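# Set the toppled bottle upright on the tray

## Task

Get the bottle that has fallen over standing upright again on the tray. It counts only if the bottle stays upright without the robot supporting it. The crate and the tray must not end up tilted or shifted from where they were, nothing may be knocked or placed off the table, and anything the robot is touching at the end must not settle by more than about a fingernail's width once released.

## Robot and tools

ROBOT. One custom six-joint arm with a two-finger parallel gripper. Upper arm 409 mm (shoulder to elbow); forearm 452 mm (elbow to wrist pitch), measured along a roll axis offset 150 mm from the elbow axis. Joint ranges in rad, base to gripper: waist -6.283..6.283, shoulder -2.304..2.304, elbow -4.224..0.061, forearm roll -6.283..6.283, wrist pitch -2.164..2.164, wrist roll -6.283..6.283. The elbow never quite straightens. Joint targets move at most 3.14 rad/s, reach that speed in 0.16 s, and all joints arrive together from rest.

FRAMES. Scene frame: origin on the table surface below the arm base, +z up, +y to the left when facing along +x. The base itself may be tilted. The state line reports end_effector_position (m) and end_effector_quat_wxyz, plus linear (m/s) and angular (rad/s) velocities, all in the scene frame; the printed position can be off, more so at long reach. Gripper frame: fingers point along its +z, close along its y. The reported point sits between the pads when shut, about 2 cm behind the tips; closing pushes the tips roughly 10 mm further along +z.

execute_actions. Argument actions: a list that is empty (just report the state) or holds one item. An action item has rows (1 to 15 rows) and steps (1 to 15, default 15, each step 1/30 s); row k is used on step k and the last row repeats. A wait item has only steps (up to 300), counted from the previous result, so thinking time is included. Optional pictures (boolean) turns the camera images on or off; they are on by default. A refused call moves nothing.

ROW FORMAT (execute_actions rows and move target alike). One arm, so one list of 7 numbers, each in [-1, 1]: dx, dy, dz, rx, ry, rz, opening. The first six are an offset, not a pose: the target relative to the gripper pose shown in the latest result that includes it, expressed in the gripper's own axes. Before any result of the current scene shows the pose, and for the second or later call inside one reply, the reference is the gripper's pose when the action begins. Every row is relative to that same reference, not to the row before. Scale: 1.0 equals 0.6 m of translation or 180 degrees of rotation; rx, ry, rz form one rotation vector. Opening is absolute: +1 fully open (0.084 m), -1 closed. All zeros is not a pause; it pulls the gripper back to the reference pose.

move. Argument target: one row as above. Argument speed: path top speed in m/s, 0.002 to 0.5, default 0.25; rotation capped at twice that value in rad/s. The straight path lasts 0.5 to 10 s and is cut off at 10 s. It takes the shorter rotation, does not slow for obstacles, and the real gripper may lag, wander, or overshoot the speed, especially near a straight arm. The opening is sent when the move starts. It finishes when path, arm and fingers are at rest, or 5 s after the path ends. The result adds a move: line with the ending (done, off_target, moving, held, fault), the limits that acted (paced = sent pose was clipped; held = a check blocked some steps, after which the arm may jump quickly) and the remaining distance to target. No per-step readings.

wait. Argument seconds, 0 to 10; nothing new is sent meanwhile.

zoom_image. camera is cam_head_left, cam_head_right or cam_wrist; region is [x0, y0, x1, y1] in pixels of that camera's latest image, top-left origin, at most 504 by 504.

finished_scene. Argument scene: the current scene's number. It ends the scene for good and reports whether the task succeeded. Answering without any tool call ends the whole session.

CONTROLLER. Each step the commanded pose is limited to within 70 mm and 16 degrees of the measured pose, then damped inverse kinematics tracks it, favouring position over orientation. After an action ends the arm only finishes the last clipped pose, so far targets need follow-up commands; check the new pose. A Hand target line shows where the controller is currently heading. A pose unreachable line or HELD on a step means the clearance check (which treats the mounting block as arm) altered or blocked the command. The simulation keeps running while you think.

GRIPPING. grip_measured is the actual finger opening on the same scale. To hold something, command an opening clearly below it; the bigger the gap, the firmer the squeeze, up to about 24 N per pad for items up to about 6 cm wide. Quick closing can squeeze harder, sometimes enough to pop the fingers open. Resending grip_measured still gives a light hold; wide items may slip. Occasionally an outside tug hits a held item or a loose object gets nudged.

LOADS AND FAULTS. Load limits (N m): waist 52.8, shoulder 52.8, elbow 44, forearm roll 23.7, wrist pitch 16.7, wrist roll 16.7, including held weight. Hitting one triggers a torque fault: the joint backs off, the arm holds 10 s, and the rest of the call is dropped. Joint torque readings are total drive output with per-unit offset, scale and noise, and are not what triggers the fault. Holding loads heats motors: a MOTOR HOT line appears from 65 °C, and at 80 °C the brakes engage until cool (OVER-TEMPERATURE FAULT). An arm blocked by an object keeps pushing until commanded otherwise.

CAMERAS. cam_head_left, cam_head_right and cam_wrist, each 504x504; focal lengths about 355, 353 and 694 px, principal points near the image centre, with radial distortion.

AVOID. Fast moves into contact and targets set deep past a contact (both hit harder), dropping or slamming the bottle, shoving or tipping the crate or tray, knocking anything off the table, and leaving the bottle supported only by the gripper. Prefer smooth, economical motion.

Each tool is called after ">>>" in YAML: its name, and indented under it one key for each argument.

## Session

>>> execute_actions:
  actions: []

Scene clock: 0.00 s of 5100.00 s.
end_effector_position=(+0.5500, +0.1447, +0.3708) grip_measured=+1.00 end_effector_quat_wxyz=(+0.337, +0.245, +0.632, -0.654) end_effector_velocity=(-0.000, -0.000, -0.000) end_effector_angular_velocity=(-0.000, +0.000, -0.001)
Joint positions: [ 0.48  -1.111 -1.447 -1.09  -1.941 -0.994  0.084]
Joint velocities: [-0.     0.     0.     0.001 -0.    -0.    -0.   ]
Joint torques (N m, as the arm reports them, + toward a larger angle): no reading
Hand target: +0.550, +0.145, +0.371; +0.337, +0.245, +0.632, -0.654

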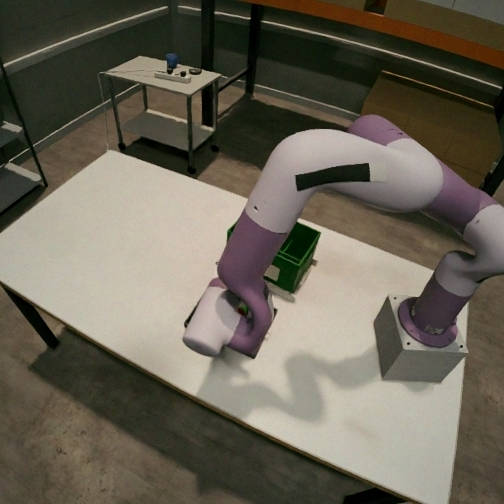

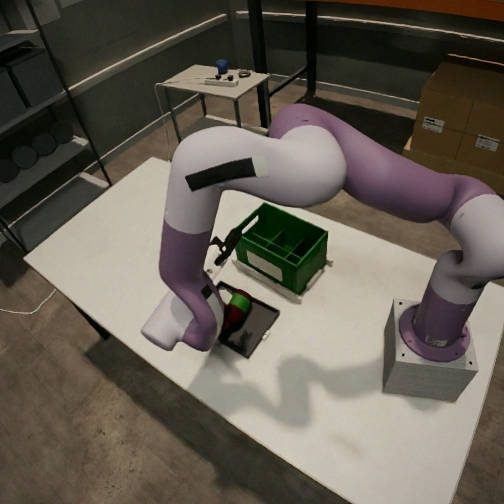

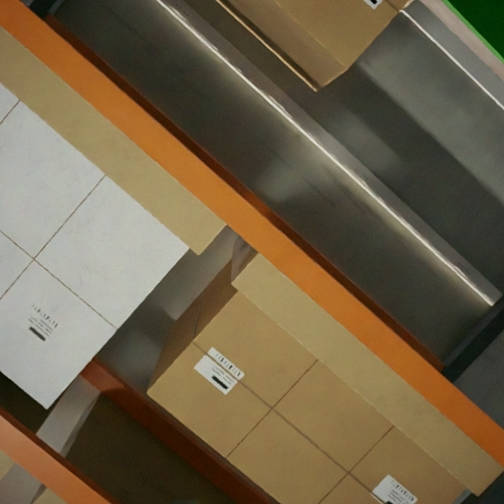

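>>> move:
  target: [0,0,0,-0.164,0.513,0.2,1]
  speed: 0.4

Scene clock: 16.27 s of 5100.00 s.
end_effector_position=(+0.5502, +0.1456, +0.3710) grip_measured=+1.00 end_effector_quat_wxyz=(-0.001, +0.708, +0.706, -0.001) end_effector_velocity=(+0.001, -0.001, +0.001) end_effector_angular_velocity=(+0.007, -0.001, -0.004)
Joint positions: [ 0.169 -0.444 -1.082 -0.205 -0.648 -1.046  0.084]
Joint velocities: [-0.005  0.002 -0.     0.01   0.003 -0.009 -0.   ]
Joint torques (N m, as the arm reports them, + toward a larger angle): [ -3.79  30.98 -15.2    0.93  -0.24   0.52]
Hand target: +0.550, +0.145, +0.371; -0.001, +0.708, +0.706, -0.001
Off the commanded pose: 0.001 m, 0 deg.
After step 90, 10.47 s passed at rest.
move: done

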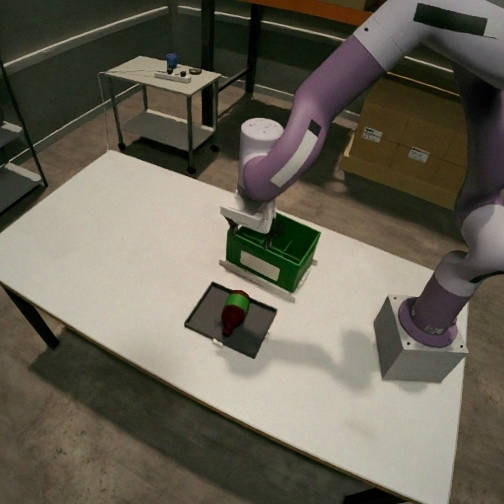

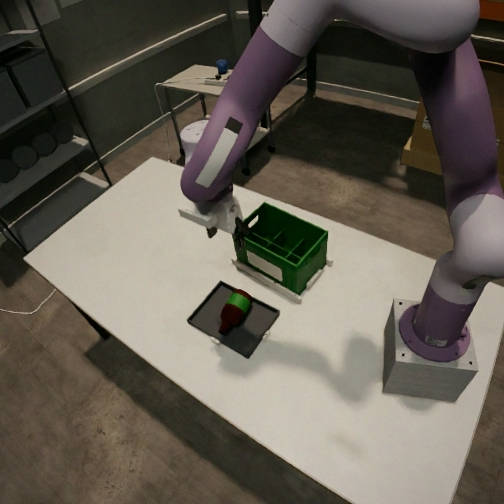

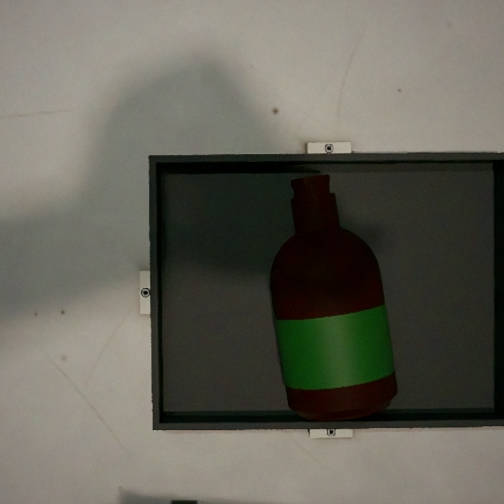

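>>> move:
  target: [0,0,0.25,0,0,0,1]
  speed: 0.3

Scene clock: 23.33 s of 5100.00 s.
end_effector_position=(+0.5499, +0.1454, +0.2215) grip_measured=+1.00 end_effector_quat_wxyz=(-0.001, +0.708, +0.706, -0.000) end_effector_velocity=(-0.001, -0.001, -0.003) end_effector_angular_velocity=(-0.002, +0.003, +0.001)
Joint positions: [ 0.136 -0.695 -1.066 -0.332 -0.385 -0.933  0.084]
Joint velocities: [-0.001 -0.005  0.    -0.005  0.002  0.003 -0.   ]
Joint torques (N m, as the arm reports them, + toward a larger angle): [ -1.7   33.34 -12.53   0.68   0.     0.05]
Hand target: +0.550, +0.145, +0.221; -0.001, +0.708, +0.706, -0.001
Off the commanded pose: 0.001 m, 0 deg.
After step 90, 3.03 s passed at rest.
move: done

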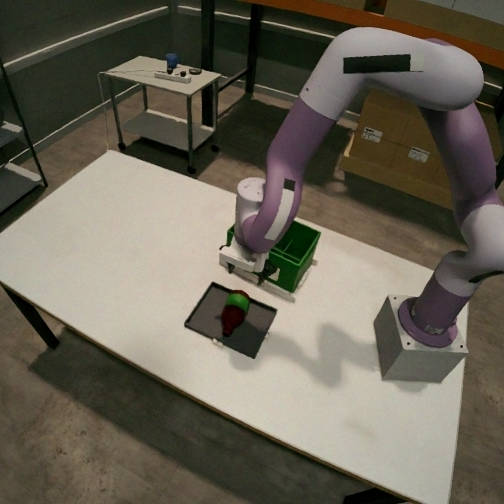

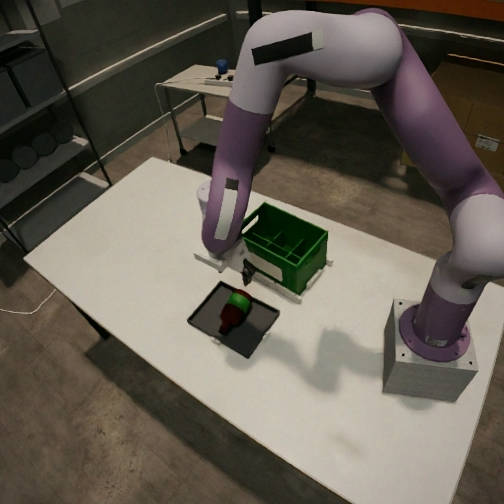

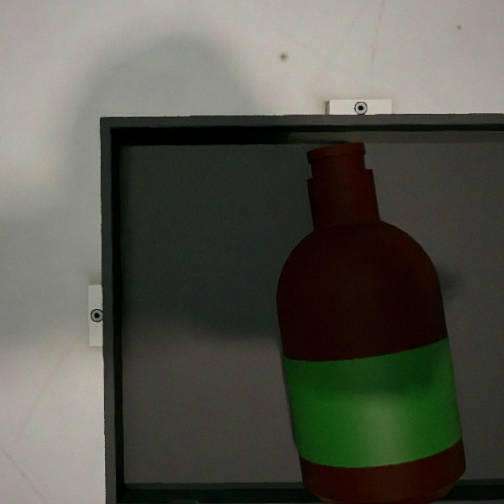

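>>> move:
  target: [0,0.066,0,0,0,0.5,1]
  speed: 0.5

Scene clock: 44.40 s of 5100.00 s.
end_effector_position=(+0.5895, +0.1455, +0.2214) grip_measured=+1.00 end_effector_quat_wxyz=(-0.000, +1.000, -0.001, -0.001) end_effector_velocity=(+0.002, -0.000, +0.002) end_effector_angular_velocity=(-0.003, -0.006, -0.008)
Joint positions: [ 0.115 -0.753 -1.18  -0.293 -0.436  0.574  0.084]
Joint velocities: [ 0.001  0.003 -0.001 -0.012 -0.001  0.02  -0.   ]
Joint torques (N m, as the arm reports them, + toward a larger angle): [  0.45  32.85 -12.06   1.11   0.02   0.3 ]
Hand target: +0.590, +0.146, +0.221; -0.000, +1.000, -0.002, -0.001
Off the commanded pose: 0.000 m, 0 deg.
After step 90, 15.90 s passed at rest.
move: done

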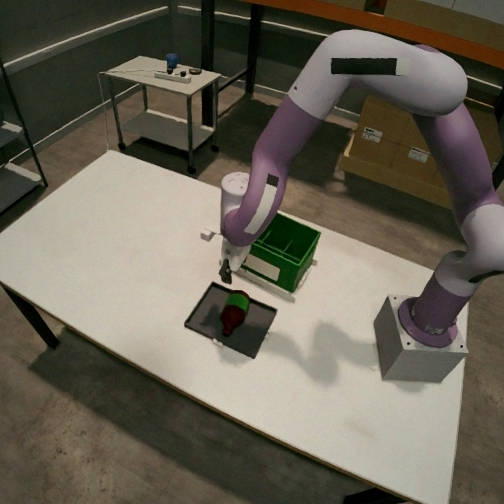

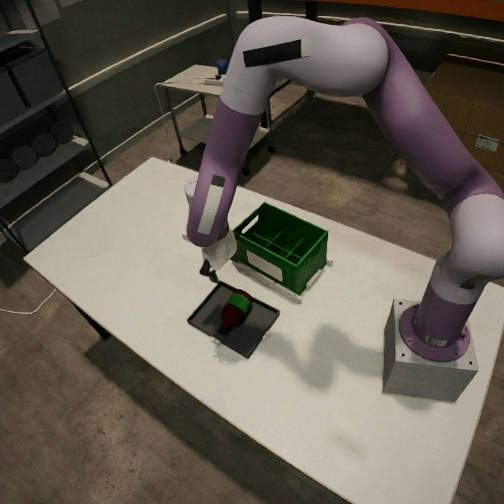

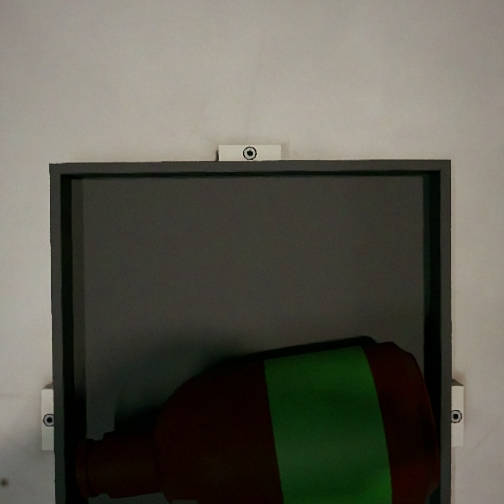

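>>> move:
  target: [-0.056,-0.16,0.16,0,0,-0.54,1]
  speed: 0.5

>>> move:
  target: [0,0,0,0,-0.167,0,0.4]
  speed: 0.4

Scene clock: 69.00 s of 5100.00 s.
end_effector_position=(+0.5555, +0.2411, +0.1256) grip_measured=+1.00 end_effector_quat_wxyz=(-0.001, +0.663, +0.749, -0.000) end_effector_velocity=(-0.001, +0.000, -0.000) end_effector_angular_velocity=(+0.002, +0.009, +0.009)
Joint positions: [ 0.262 -0.964 -1.249 -0.402 -0.319 -0.858  0.084]
Joint velocities: [-0.001 -0.002 -0.004  0.028 -0.006 -0.037 -0.   ]
Joint torques (N m, as the arm reports them, + toward a larger angle): [  3.    39.55 -10.22  -1.29  -0.2    0.27]
Hand target: +0.555, +0.241, +0.125; -0.001, +0.662, +0.749, -0.000
Off the commanded pose: 0.001 m, 0 deg.
After step 90, 19.33 s passed at rest.
move: done

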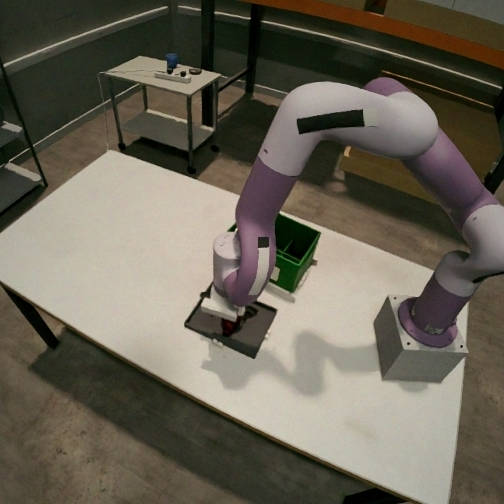

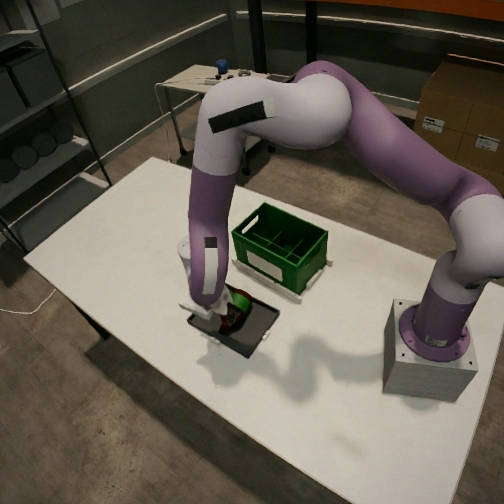

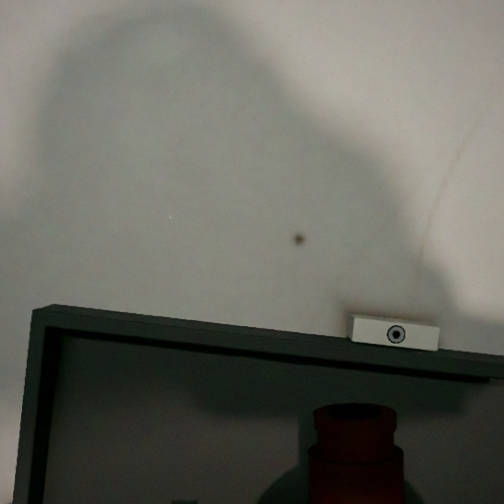

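Scene clock: 70.17 s of 5100.00 s.
end_effector_position=(+0.5555, +0.2407, +0.1254) grip_measured=+0.39 end_effector_quat_wxyz=(+0.194, +0.640, +0.724, -0.172) end_effector_velocity=(-0.000, +0.001, +0.000) end_effector_angular_velocity=(-0.006, -0.001, +0.003)
Joint positions: [ 0.432 -1.127 -1.45  -0.819 -0.83  -0.345  0.061]
Joint velocities: [ 0.003 -0.002 -0.003 -0.003 -0.006  0.002  0.   ]
Joint torques (N m, as the arm reports them, + toward a larger angle): [  1.69  37.03 -11.13   0.37  -0.31   0.63]
Hand target: +0.555, +0.241, +0.125; +0.194, +0.640, +0.724, -0.172
Off the commanded pose: 0.000 m, 0 deg.
move: done

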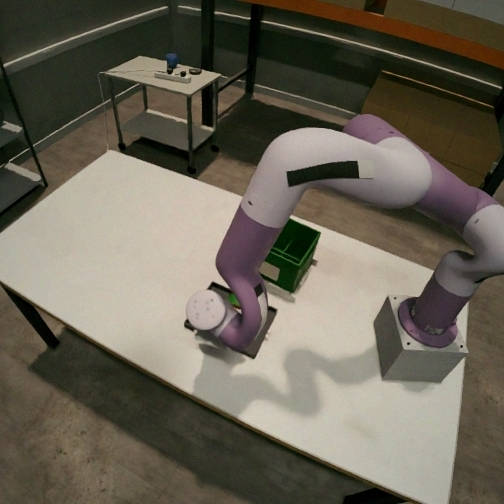

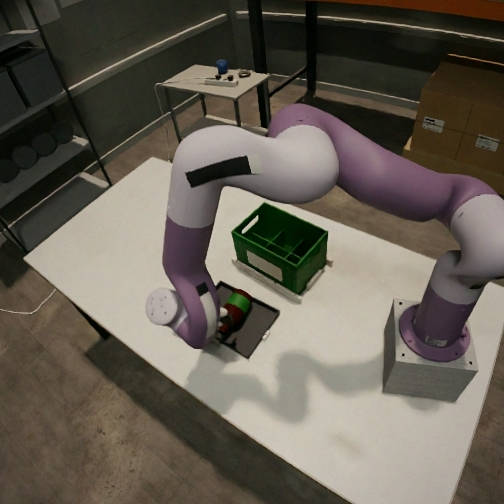

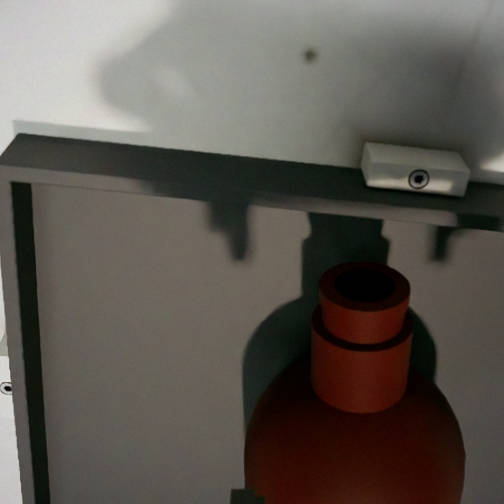

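>>> move:
  target: [0.058,0,0.1,0,0,0,0.4]
  speed: 0.08

Scene clock: 87.33 s of 5100.00 s.
end_effector_position=(+0.5555, +0.2408, +0.0564) grip_measured=+0.39 end_effector_quat_wxyz=(+0.194, +0.640, +0.724, -0.171) end_effector_velocity=(+0.002, +0.001, +0.000) end_effector_angular_velocity=(+0.002, -0.003, -0.001)
Joint positions: [ 0.419 -1.265 -1.529 -0.871 -0.789 -0.288  0.061]
Joint velocities: [-0.001 -0.001 -0.004 -0.001  0.     0.001 -0.   ]
Joint torques (N m, as the arm reports them, + toward a larger angle): [ -0.19  40.34 -10.6    0.28  -0.55   0.08]
Hand target: +0.555, +0.241, +0.056; +0.194, +0.640, +0.724, -0.172
Off the commanded pose: 0.000 m, 0 deg.
After step 90, 12.97 s passed at rest.
move: done

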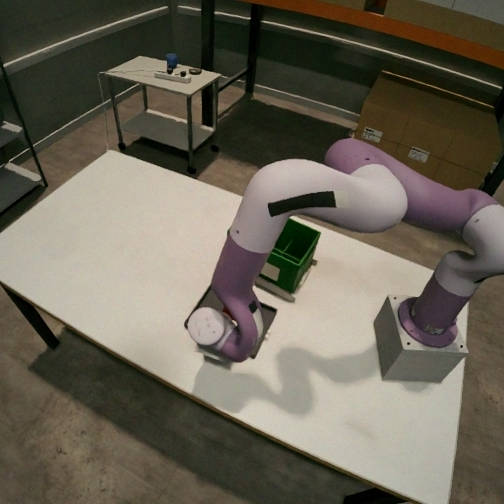

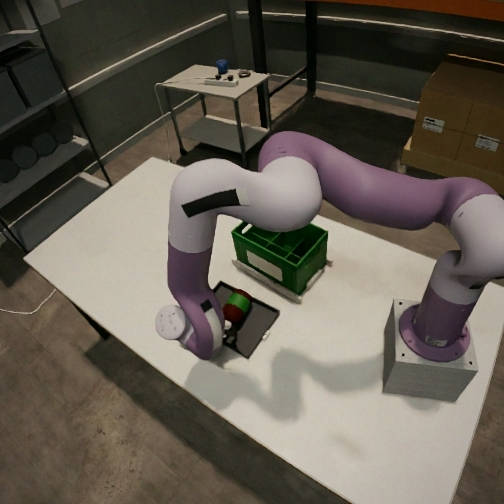

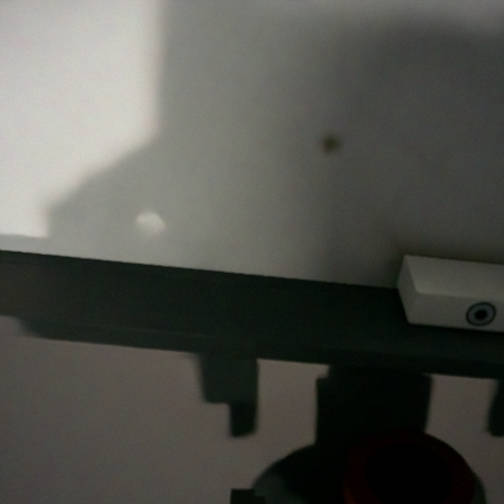

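>>> move:
  target: [0.007,0,0.012,0,0,0,0.1]
  speed: 0.04

>>> move:
  target: [0,0,0,0,0,0,-0.75]

Scene clock: 95.40 s of 5100.00 s.
end_effector_position=(+0.5554, +0.2408, +0.0481) grip_measured=+0.09 end_effector_quat_wxyz=(+0.194, +0.640, +0.724, -0.171) end_effector_velocity=(+0.000, -0.000, +0.000) end_effector_angular_velocity=(-0.001, -0.001, -0.001)
Joint positions: [ 0.418 -1.283 -1.541 -0.876 -0.785 -0.282  0.048]
Joint velocities: [-0.    -0.    -0.001 -0.001 -0.001  0.001 -0.   ]
Joint torques (N m, as the arm reports them, + toward a larger angle): [  1.71  43.12 -10.1   -0.02  -0.67   0.35]
Hand target: +0.555, +0.241, +0.048; +0.194, +0.640, +0.724, -0.171
Off the commanded pose: 0.000 m, 0 deg.
After step 90, 4.37 s passed at rest.
move: done

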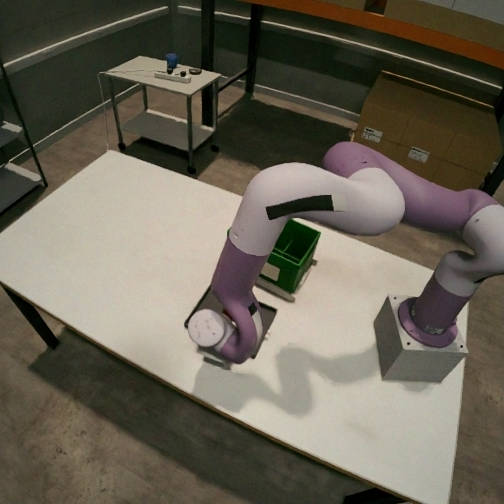

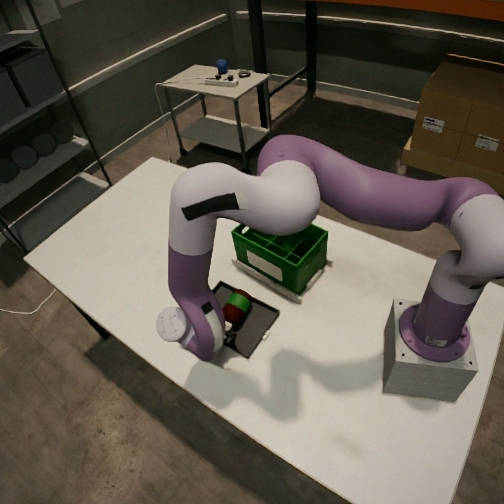

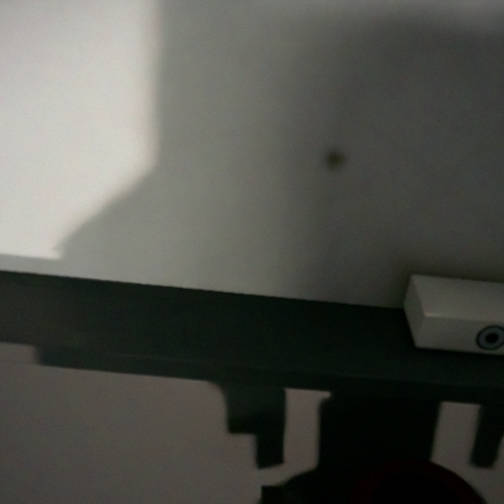

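Scene clock: 95.90 s of 5100.00 s.
end_effector_position=(+0.5555, +0.2408, +0.0482) grip_measured=-0.34 end_effector_quat_wxyz=(+0.194, +0.640, +0.724, -0.171) end_effector_velocity=(-0.000, -0.000, -0.000) end_effector_angular_velocity=(-0.002, +0.001, -0.000)
Joint positions: [ 0.418 -1.283 -1.541 -0.876 -0.785 -0.282  0.029]
Joint velocities: [ 0.    -0.     0.     0.    -0.001  0.     0.   ]
Joint torques (N m, as the arm reports them, + toward a larger angle): [ 0.81 42.02 -9.92  0.19 -0.55  0.23]
Hand target: +0.555, +0.241, +0.048; +0.194, +0.640, +0.724, -0.171
Off the commanded pose: 0.000 m, 0 deg.
move: done

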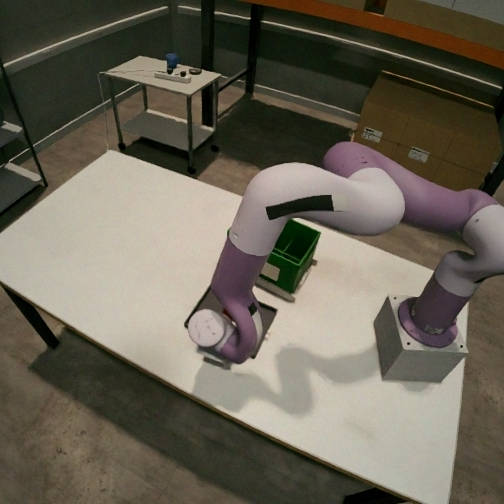

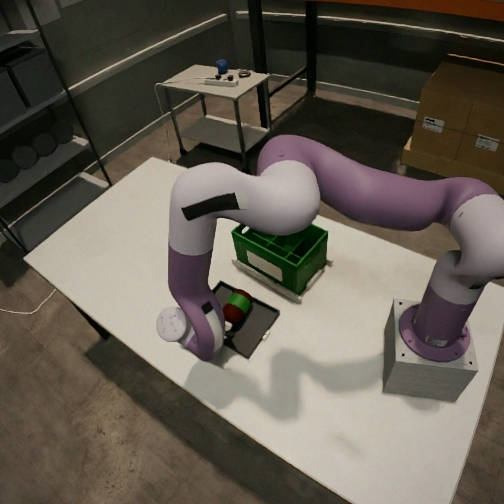

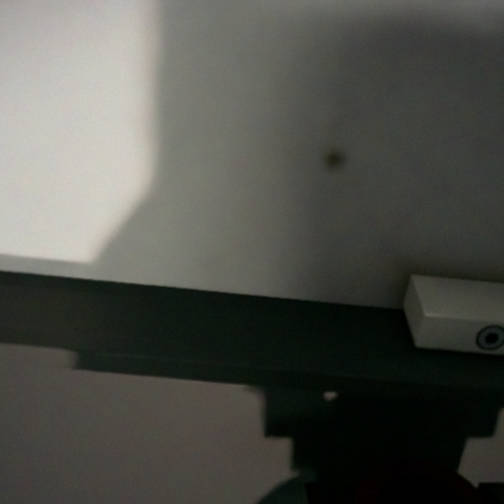

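>>> move:
  target: [-0.1,0,-0.173,0,0.25,0,-0.75]
  speed: 0.12

Scene clock: 106.40 s of 5100.00 s.
end_effector_position=(+0.5560, +0.2409, +0.1682) grip_measured=-0.34 end_effector_quat_wxyz=(-0.097, +0.657, +0.742, +0.085) end_effector_velocity=(+0.001, +0.000, +0.001) end_effector_angular_velocity=(+0.010, -0.003, +0.002)
Joint positions: [ 0.169 -0.857 -1.167  0.484 -0.279 -1.802  0.029]
Joint velocities: [-0.004  0.002  0.002  0.038  0.001 -0.043  0.   ]
Joint torques (N m, as the arm reports them, + toward a larger angle): [  2.58  38.2  -13.22   0.47   0.03   0.42]
Hand target: +0.556, +0.241, +0.168; -0.098, +0.657, +0.742, +0.085
Off the commanded pose: 0.001 m, 0 deg.
After step 90, 3.70 s passed at rest.
move: done

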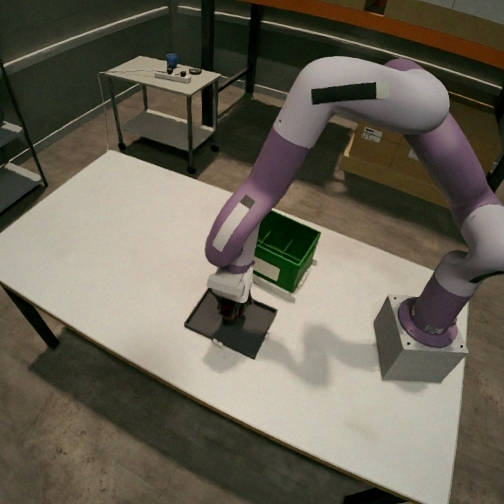

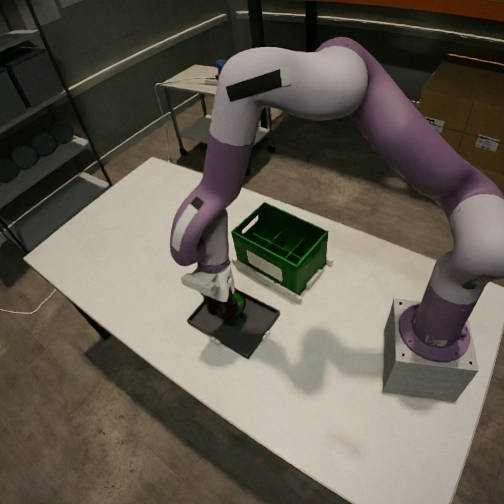

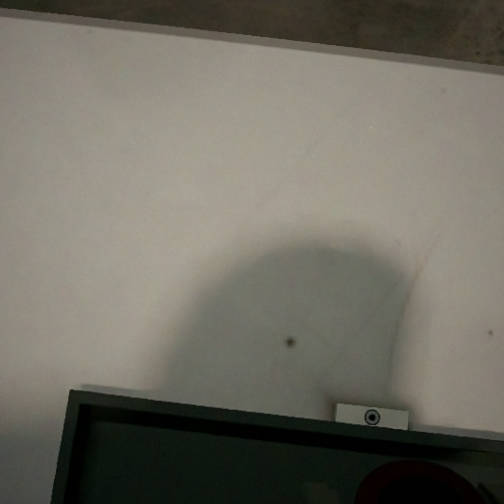

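>>> move:
  target: [-0.043,0,-0.063,0,0.25,0,-0.75]
  speed: 0.12

>>> zoom_image:
  camera: "cam_head_right"
  region: [150,170,350,370]

>>> zoom_image:
  camera: "cam_head_left"
  region: [150,170,350,370]

Scene clock: 120.53 s of 5100.00 s.
end_effector_position=(+0.5603, +0.2070, +0.1980) grip_measured=-0.34 end_effector_quat_wxyz=(-0.375, +0.575, +0.649, +0.328) end_effector_velocity=(+0.000, +0.000, +0.000) end_effector_angular_velocity=(+0.005, +0.000, +0.001)
Joint positions: [-0.159 -0.967 -1.18   1.341 -0.957 -2.913  0.029]
Joint velocities: [-0.001 -0.002 -0.002  0.    -0.005 -0.002  0.   ]
Joint torques (N m, as the arm reports them, + toward a larger angle): [-1.19 38.78 -9.95  0.41 -1.92  0.21]
Hand target: +0.560, +0.207, +0.198; -0.375, +0.575, +0.649, +0.328
Off the commanded pose: 0.000 m, 0 deg.
After step 90, 7.53 s passed at rest.
move: done

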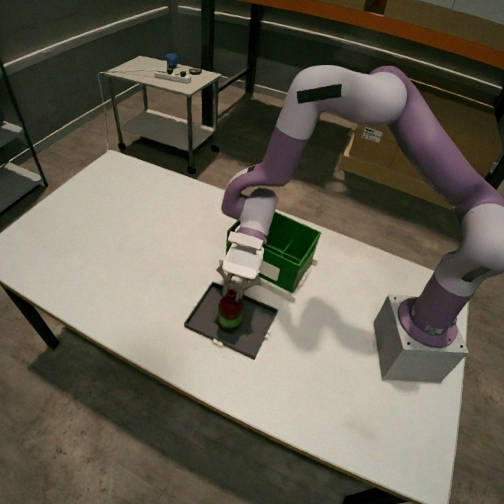

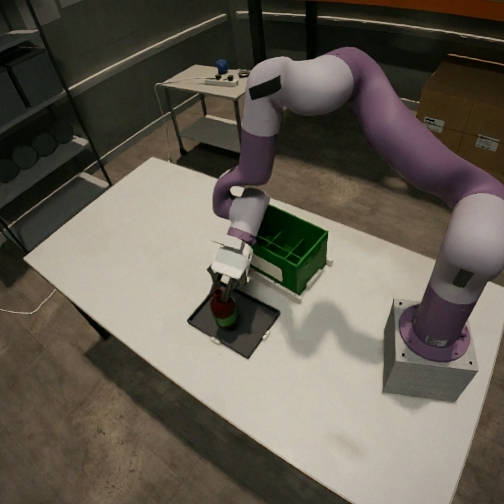

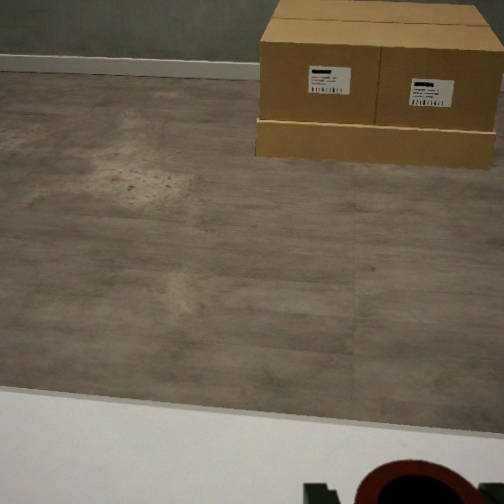

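Region (150, 170, 350, 370) of cam_head_right's 504x504 image, scaled by 2.520, with more detail than that image has.

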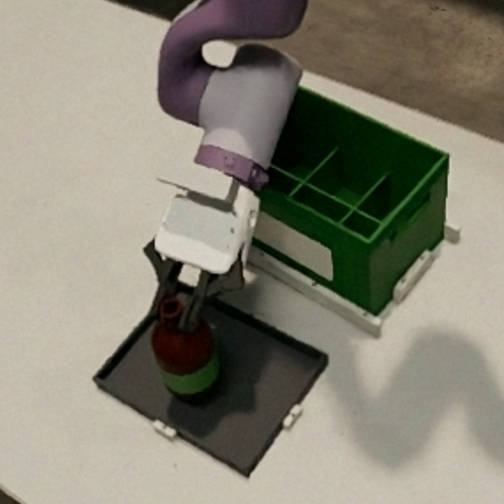

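Region (150, 170, 350, 370) of cam_head_left's 504x504 image, scaled by 2.520, with more detail than that image has.

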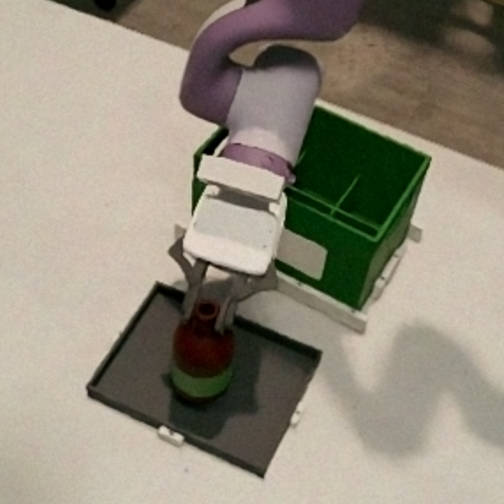

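>>> move:
  target: [-0.062,0,0.036,0,0,0,-0.75]
  speed: 0.04

>>> move:
  target: [-0.008,0,0.0046,0,0,0,-0.75]
  speed: 0.01

>>> zoom_image:
  camera: "cam_head_right"
  region: [150,170,350,370]

Scene clock: 132.47 s of 5100.00 s.
end_effector_position=(+0.5602, +0.2070, +0.1552) grip_measured=-0.34 end_effector_quat_wxyz=(-0.375, +0.575, +0.649, +0.328) end_effector_velocity=(-0.000, -0.000, -0.001) end_effector_angular_velocity=(+0.000, +0.001, +0.000)
Joint positions: [-0.168 -1.06  -1.229  1.363 -0.949 -2.966  0.029]
Joint velocities: [-0.    -0.002 -0.001  0.    -0.    -0.001  0.   ]
Joint torques (N m, as the arm reports them, + toward a larger angle): [ 0.27 41.48 -9.52  0.17 -1.63  0.24]
Hand target: +0.560, +0.207, +0.155; -0.375, +0.575, +0.649, +0.328
Off the commanded pose: 0.000 m, 0 deg.
After step 90, 7.57 s passed at rest.
move: done

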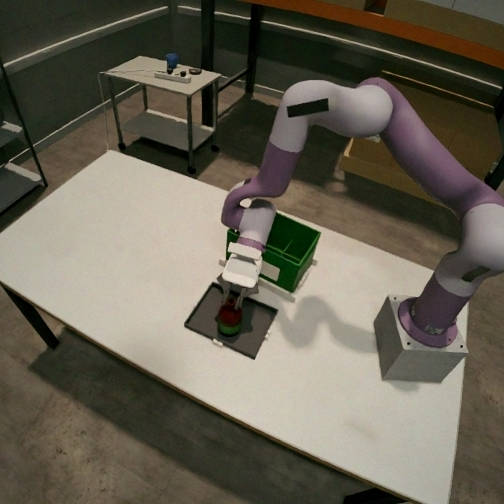

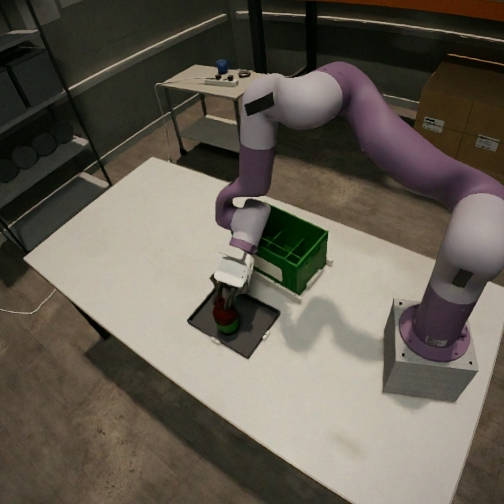

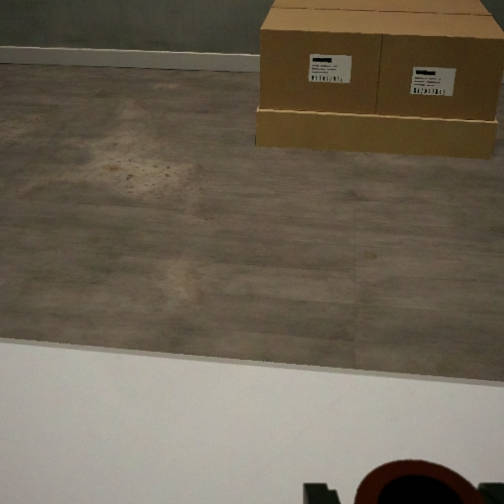

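Scene clock: 133.23 s of 5100.00 s.
end_effector_position=(+0.5602, +0.2070, +0.1497) grip_measured=-0.34 end_effector_quat_wxyz=(-0.375, +0.575, +0.649, +0.328) end_effector_velocity=(+0.000, +0.000, +0.000) end_effector_angular_velocity=(+0.001, -0.002, +0.001)
Joint positions: [-0.169 -1.072 -1.236  1.366 -0.948 -2.972  0.029]
Joint velocities: [ 0.    -0.001 -0.002 -0.001 -0.001 -0.001 -0.   ]
Joint torques (N m, as the arm reports them, + toward a larger angle): [ 0.91 40.45 -9.07  0.77 -1.95  0.43]
Hand target: +0.560, +0.207, +0.150; -0.375, +0.575, +0.649, +0.328
Off the commanded pose: 0.000 m, 0 deg.
move: done

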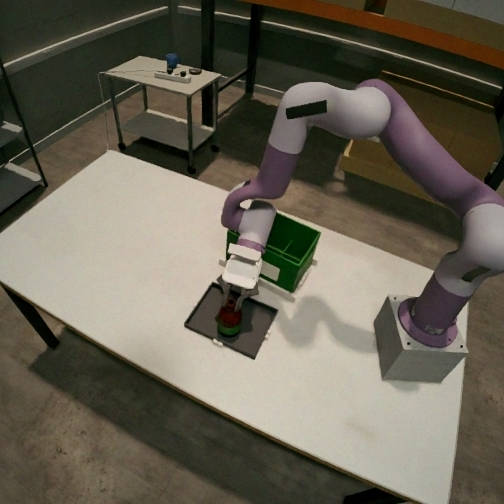

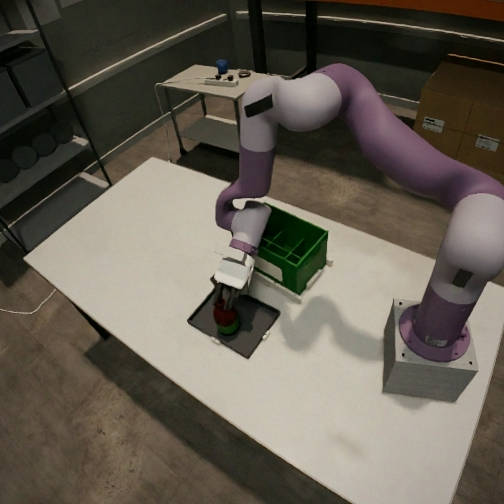

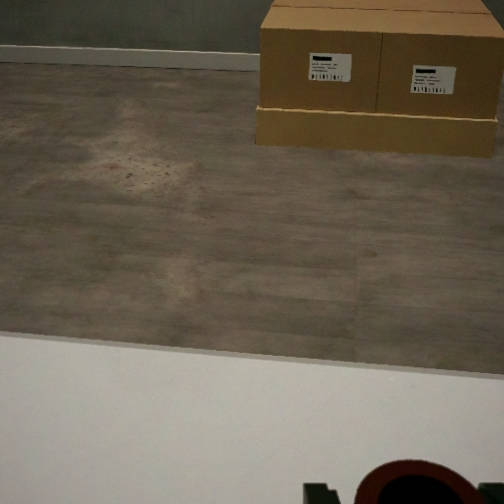

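Region (150, 170, 350, 370) of cam_head_right's 504x504 image, scaled by 2.520, with more detail than that image has.

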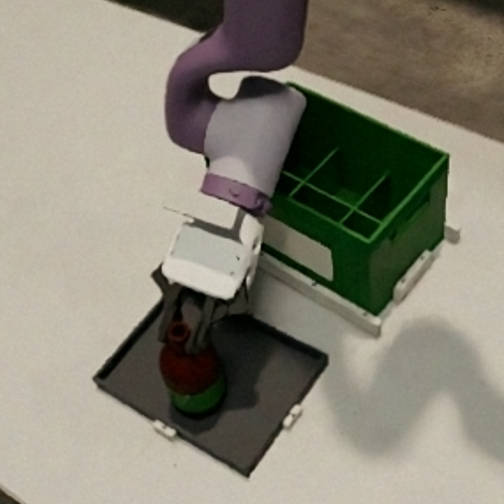

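No contact yet.

>>> move:
  target: [-0.01,0,0.0058,0,0,0,-0.75]
  speed: 0.01

>>> move:
  target: [-0.007,0,0.004,0,0,0,-0.75]
  speed: 0.01

Scene clock: 139.67 s of 5100.00 s.
end_effector_position=(+0.5605, +0.2073, +0.1437) grip_measured=-0.34 end_effector_quat_wxyz=(-0.376, +0.575, +0.648, +0.329) end_effector_velocity=(-0.000, -0.000, -0.000) end_effector_angular_velocity=(-0.002, -0.002, +0.002)
Joint positions: [-0.17  -1.087 -1.245  1.369 -0.949 -2.979  0.029]
Joint velocities: [ 0.    -0.    -0.    -0.001  0.002 -0.002  0.   ]
Joint torques (N m, as the arm reports them, + toward a larger angle): [ 5.71 36.18 -9.8  -0.27 -0.06 -0.2 ]
Hand target: +0.560, +0.207, +0.143; -0.375, +0.575, +0.649, +0.328
Off the commanded pose: 0.001 m, 0 deg.
After step 90, 2.53 s passed at rest.
move: done

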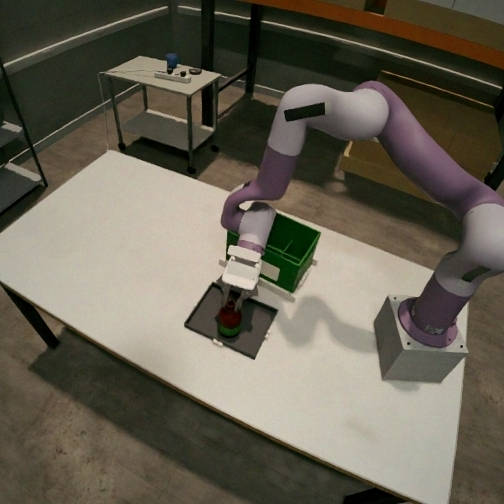

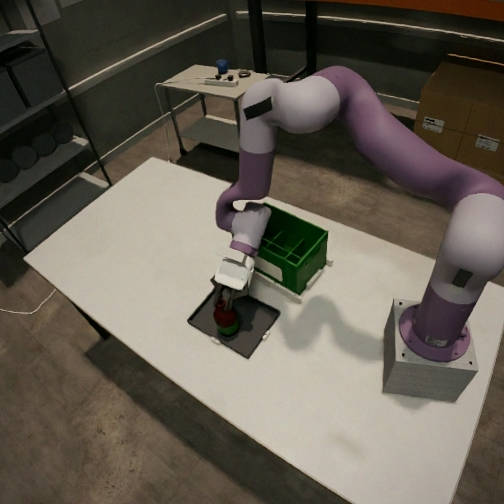

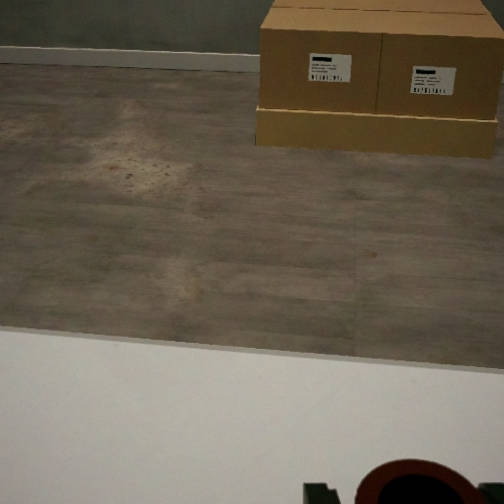

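Scene clock: 140.37 s of 5100.00 s.
end_effector_position=(+0.5607, +0.2087, +0.1423) grip_measured=-0.34 end_effector_quat_wxyz=(-0.380, +0.572, +0.646, +0.333) end_effector_velocity=(-0.002, +0.001, +0.000) end_effector_angular_velocity=(+0.009, +0.004, +0.003)
Joint positions: [-0.171 -1.096 -1.252  1.371 -0.962 -2.985  0.029]
Joint velocities: [-0.    -0.003  0.    -0.001 -0.009 -0.002  0.   ]
Joint torques (N m, as the arm reports them, + toward a larger angle): [ 1.53 19.73 -3.06 -1.25  5.35  0.26]
Hand target: +0.560, +0.207, +0.139; -0.376, +0.574, +0.648, +0.329
Off the commanded pose: 0.004 m, 1 deg.
move: off_target

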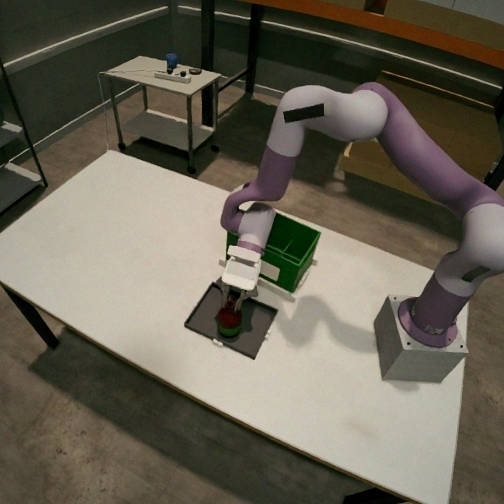

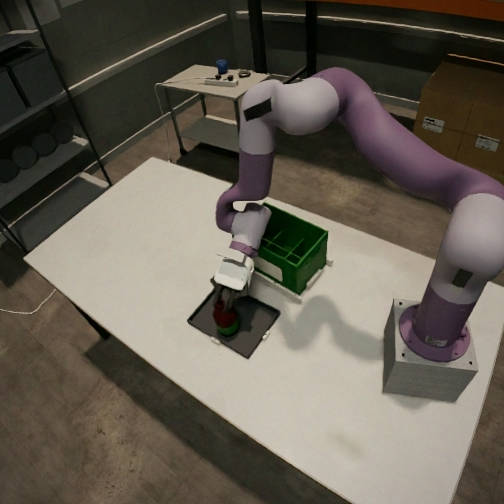

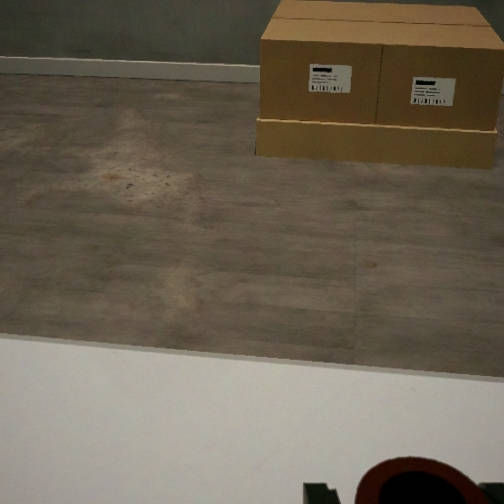

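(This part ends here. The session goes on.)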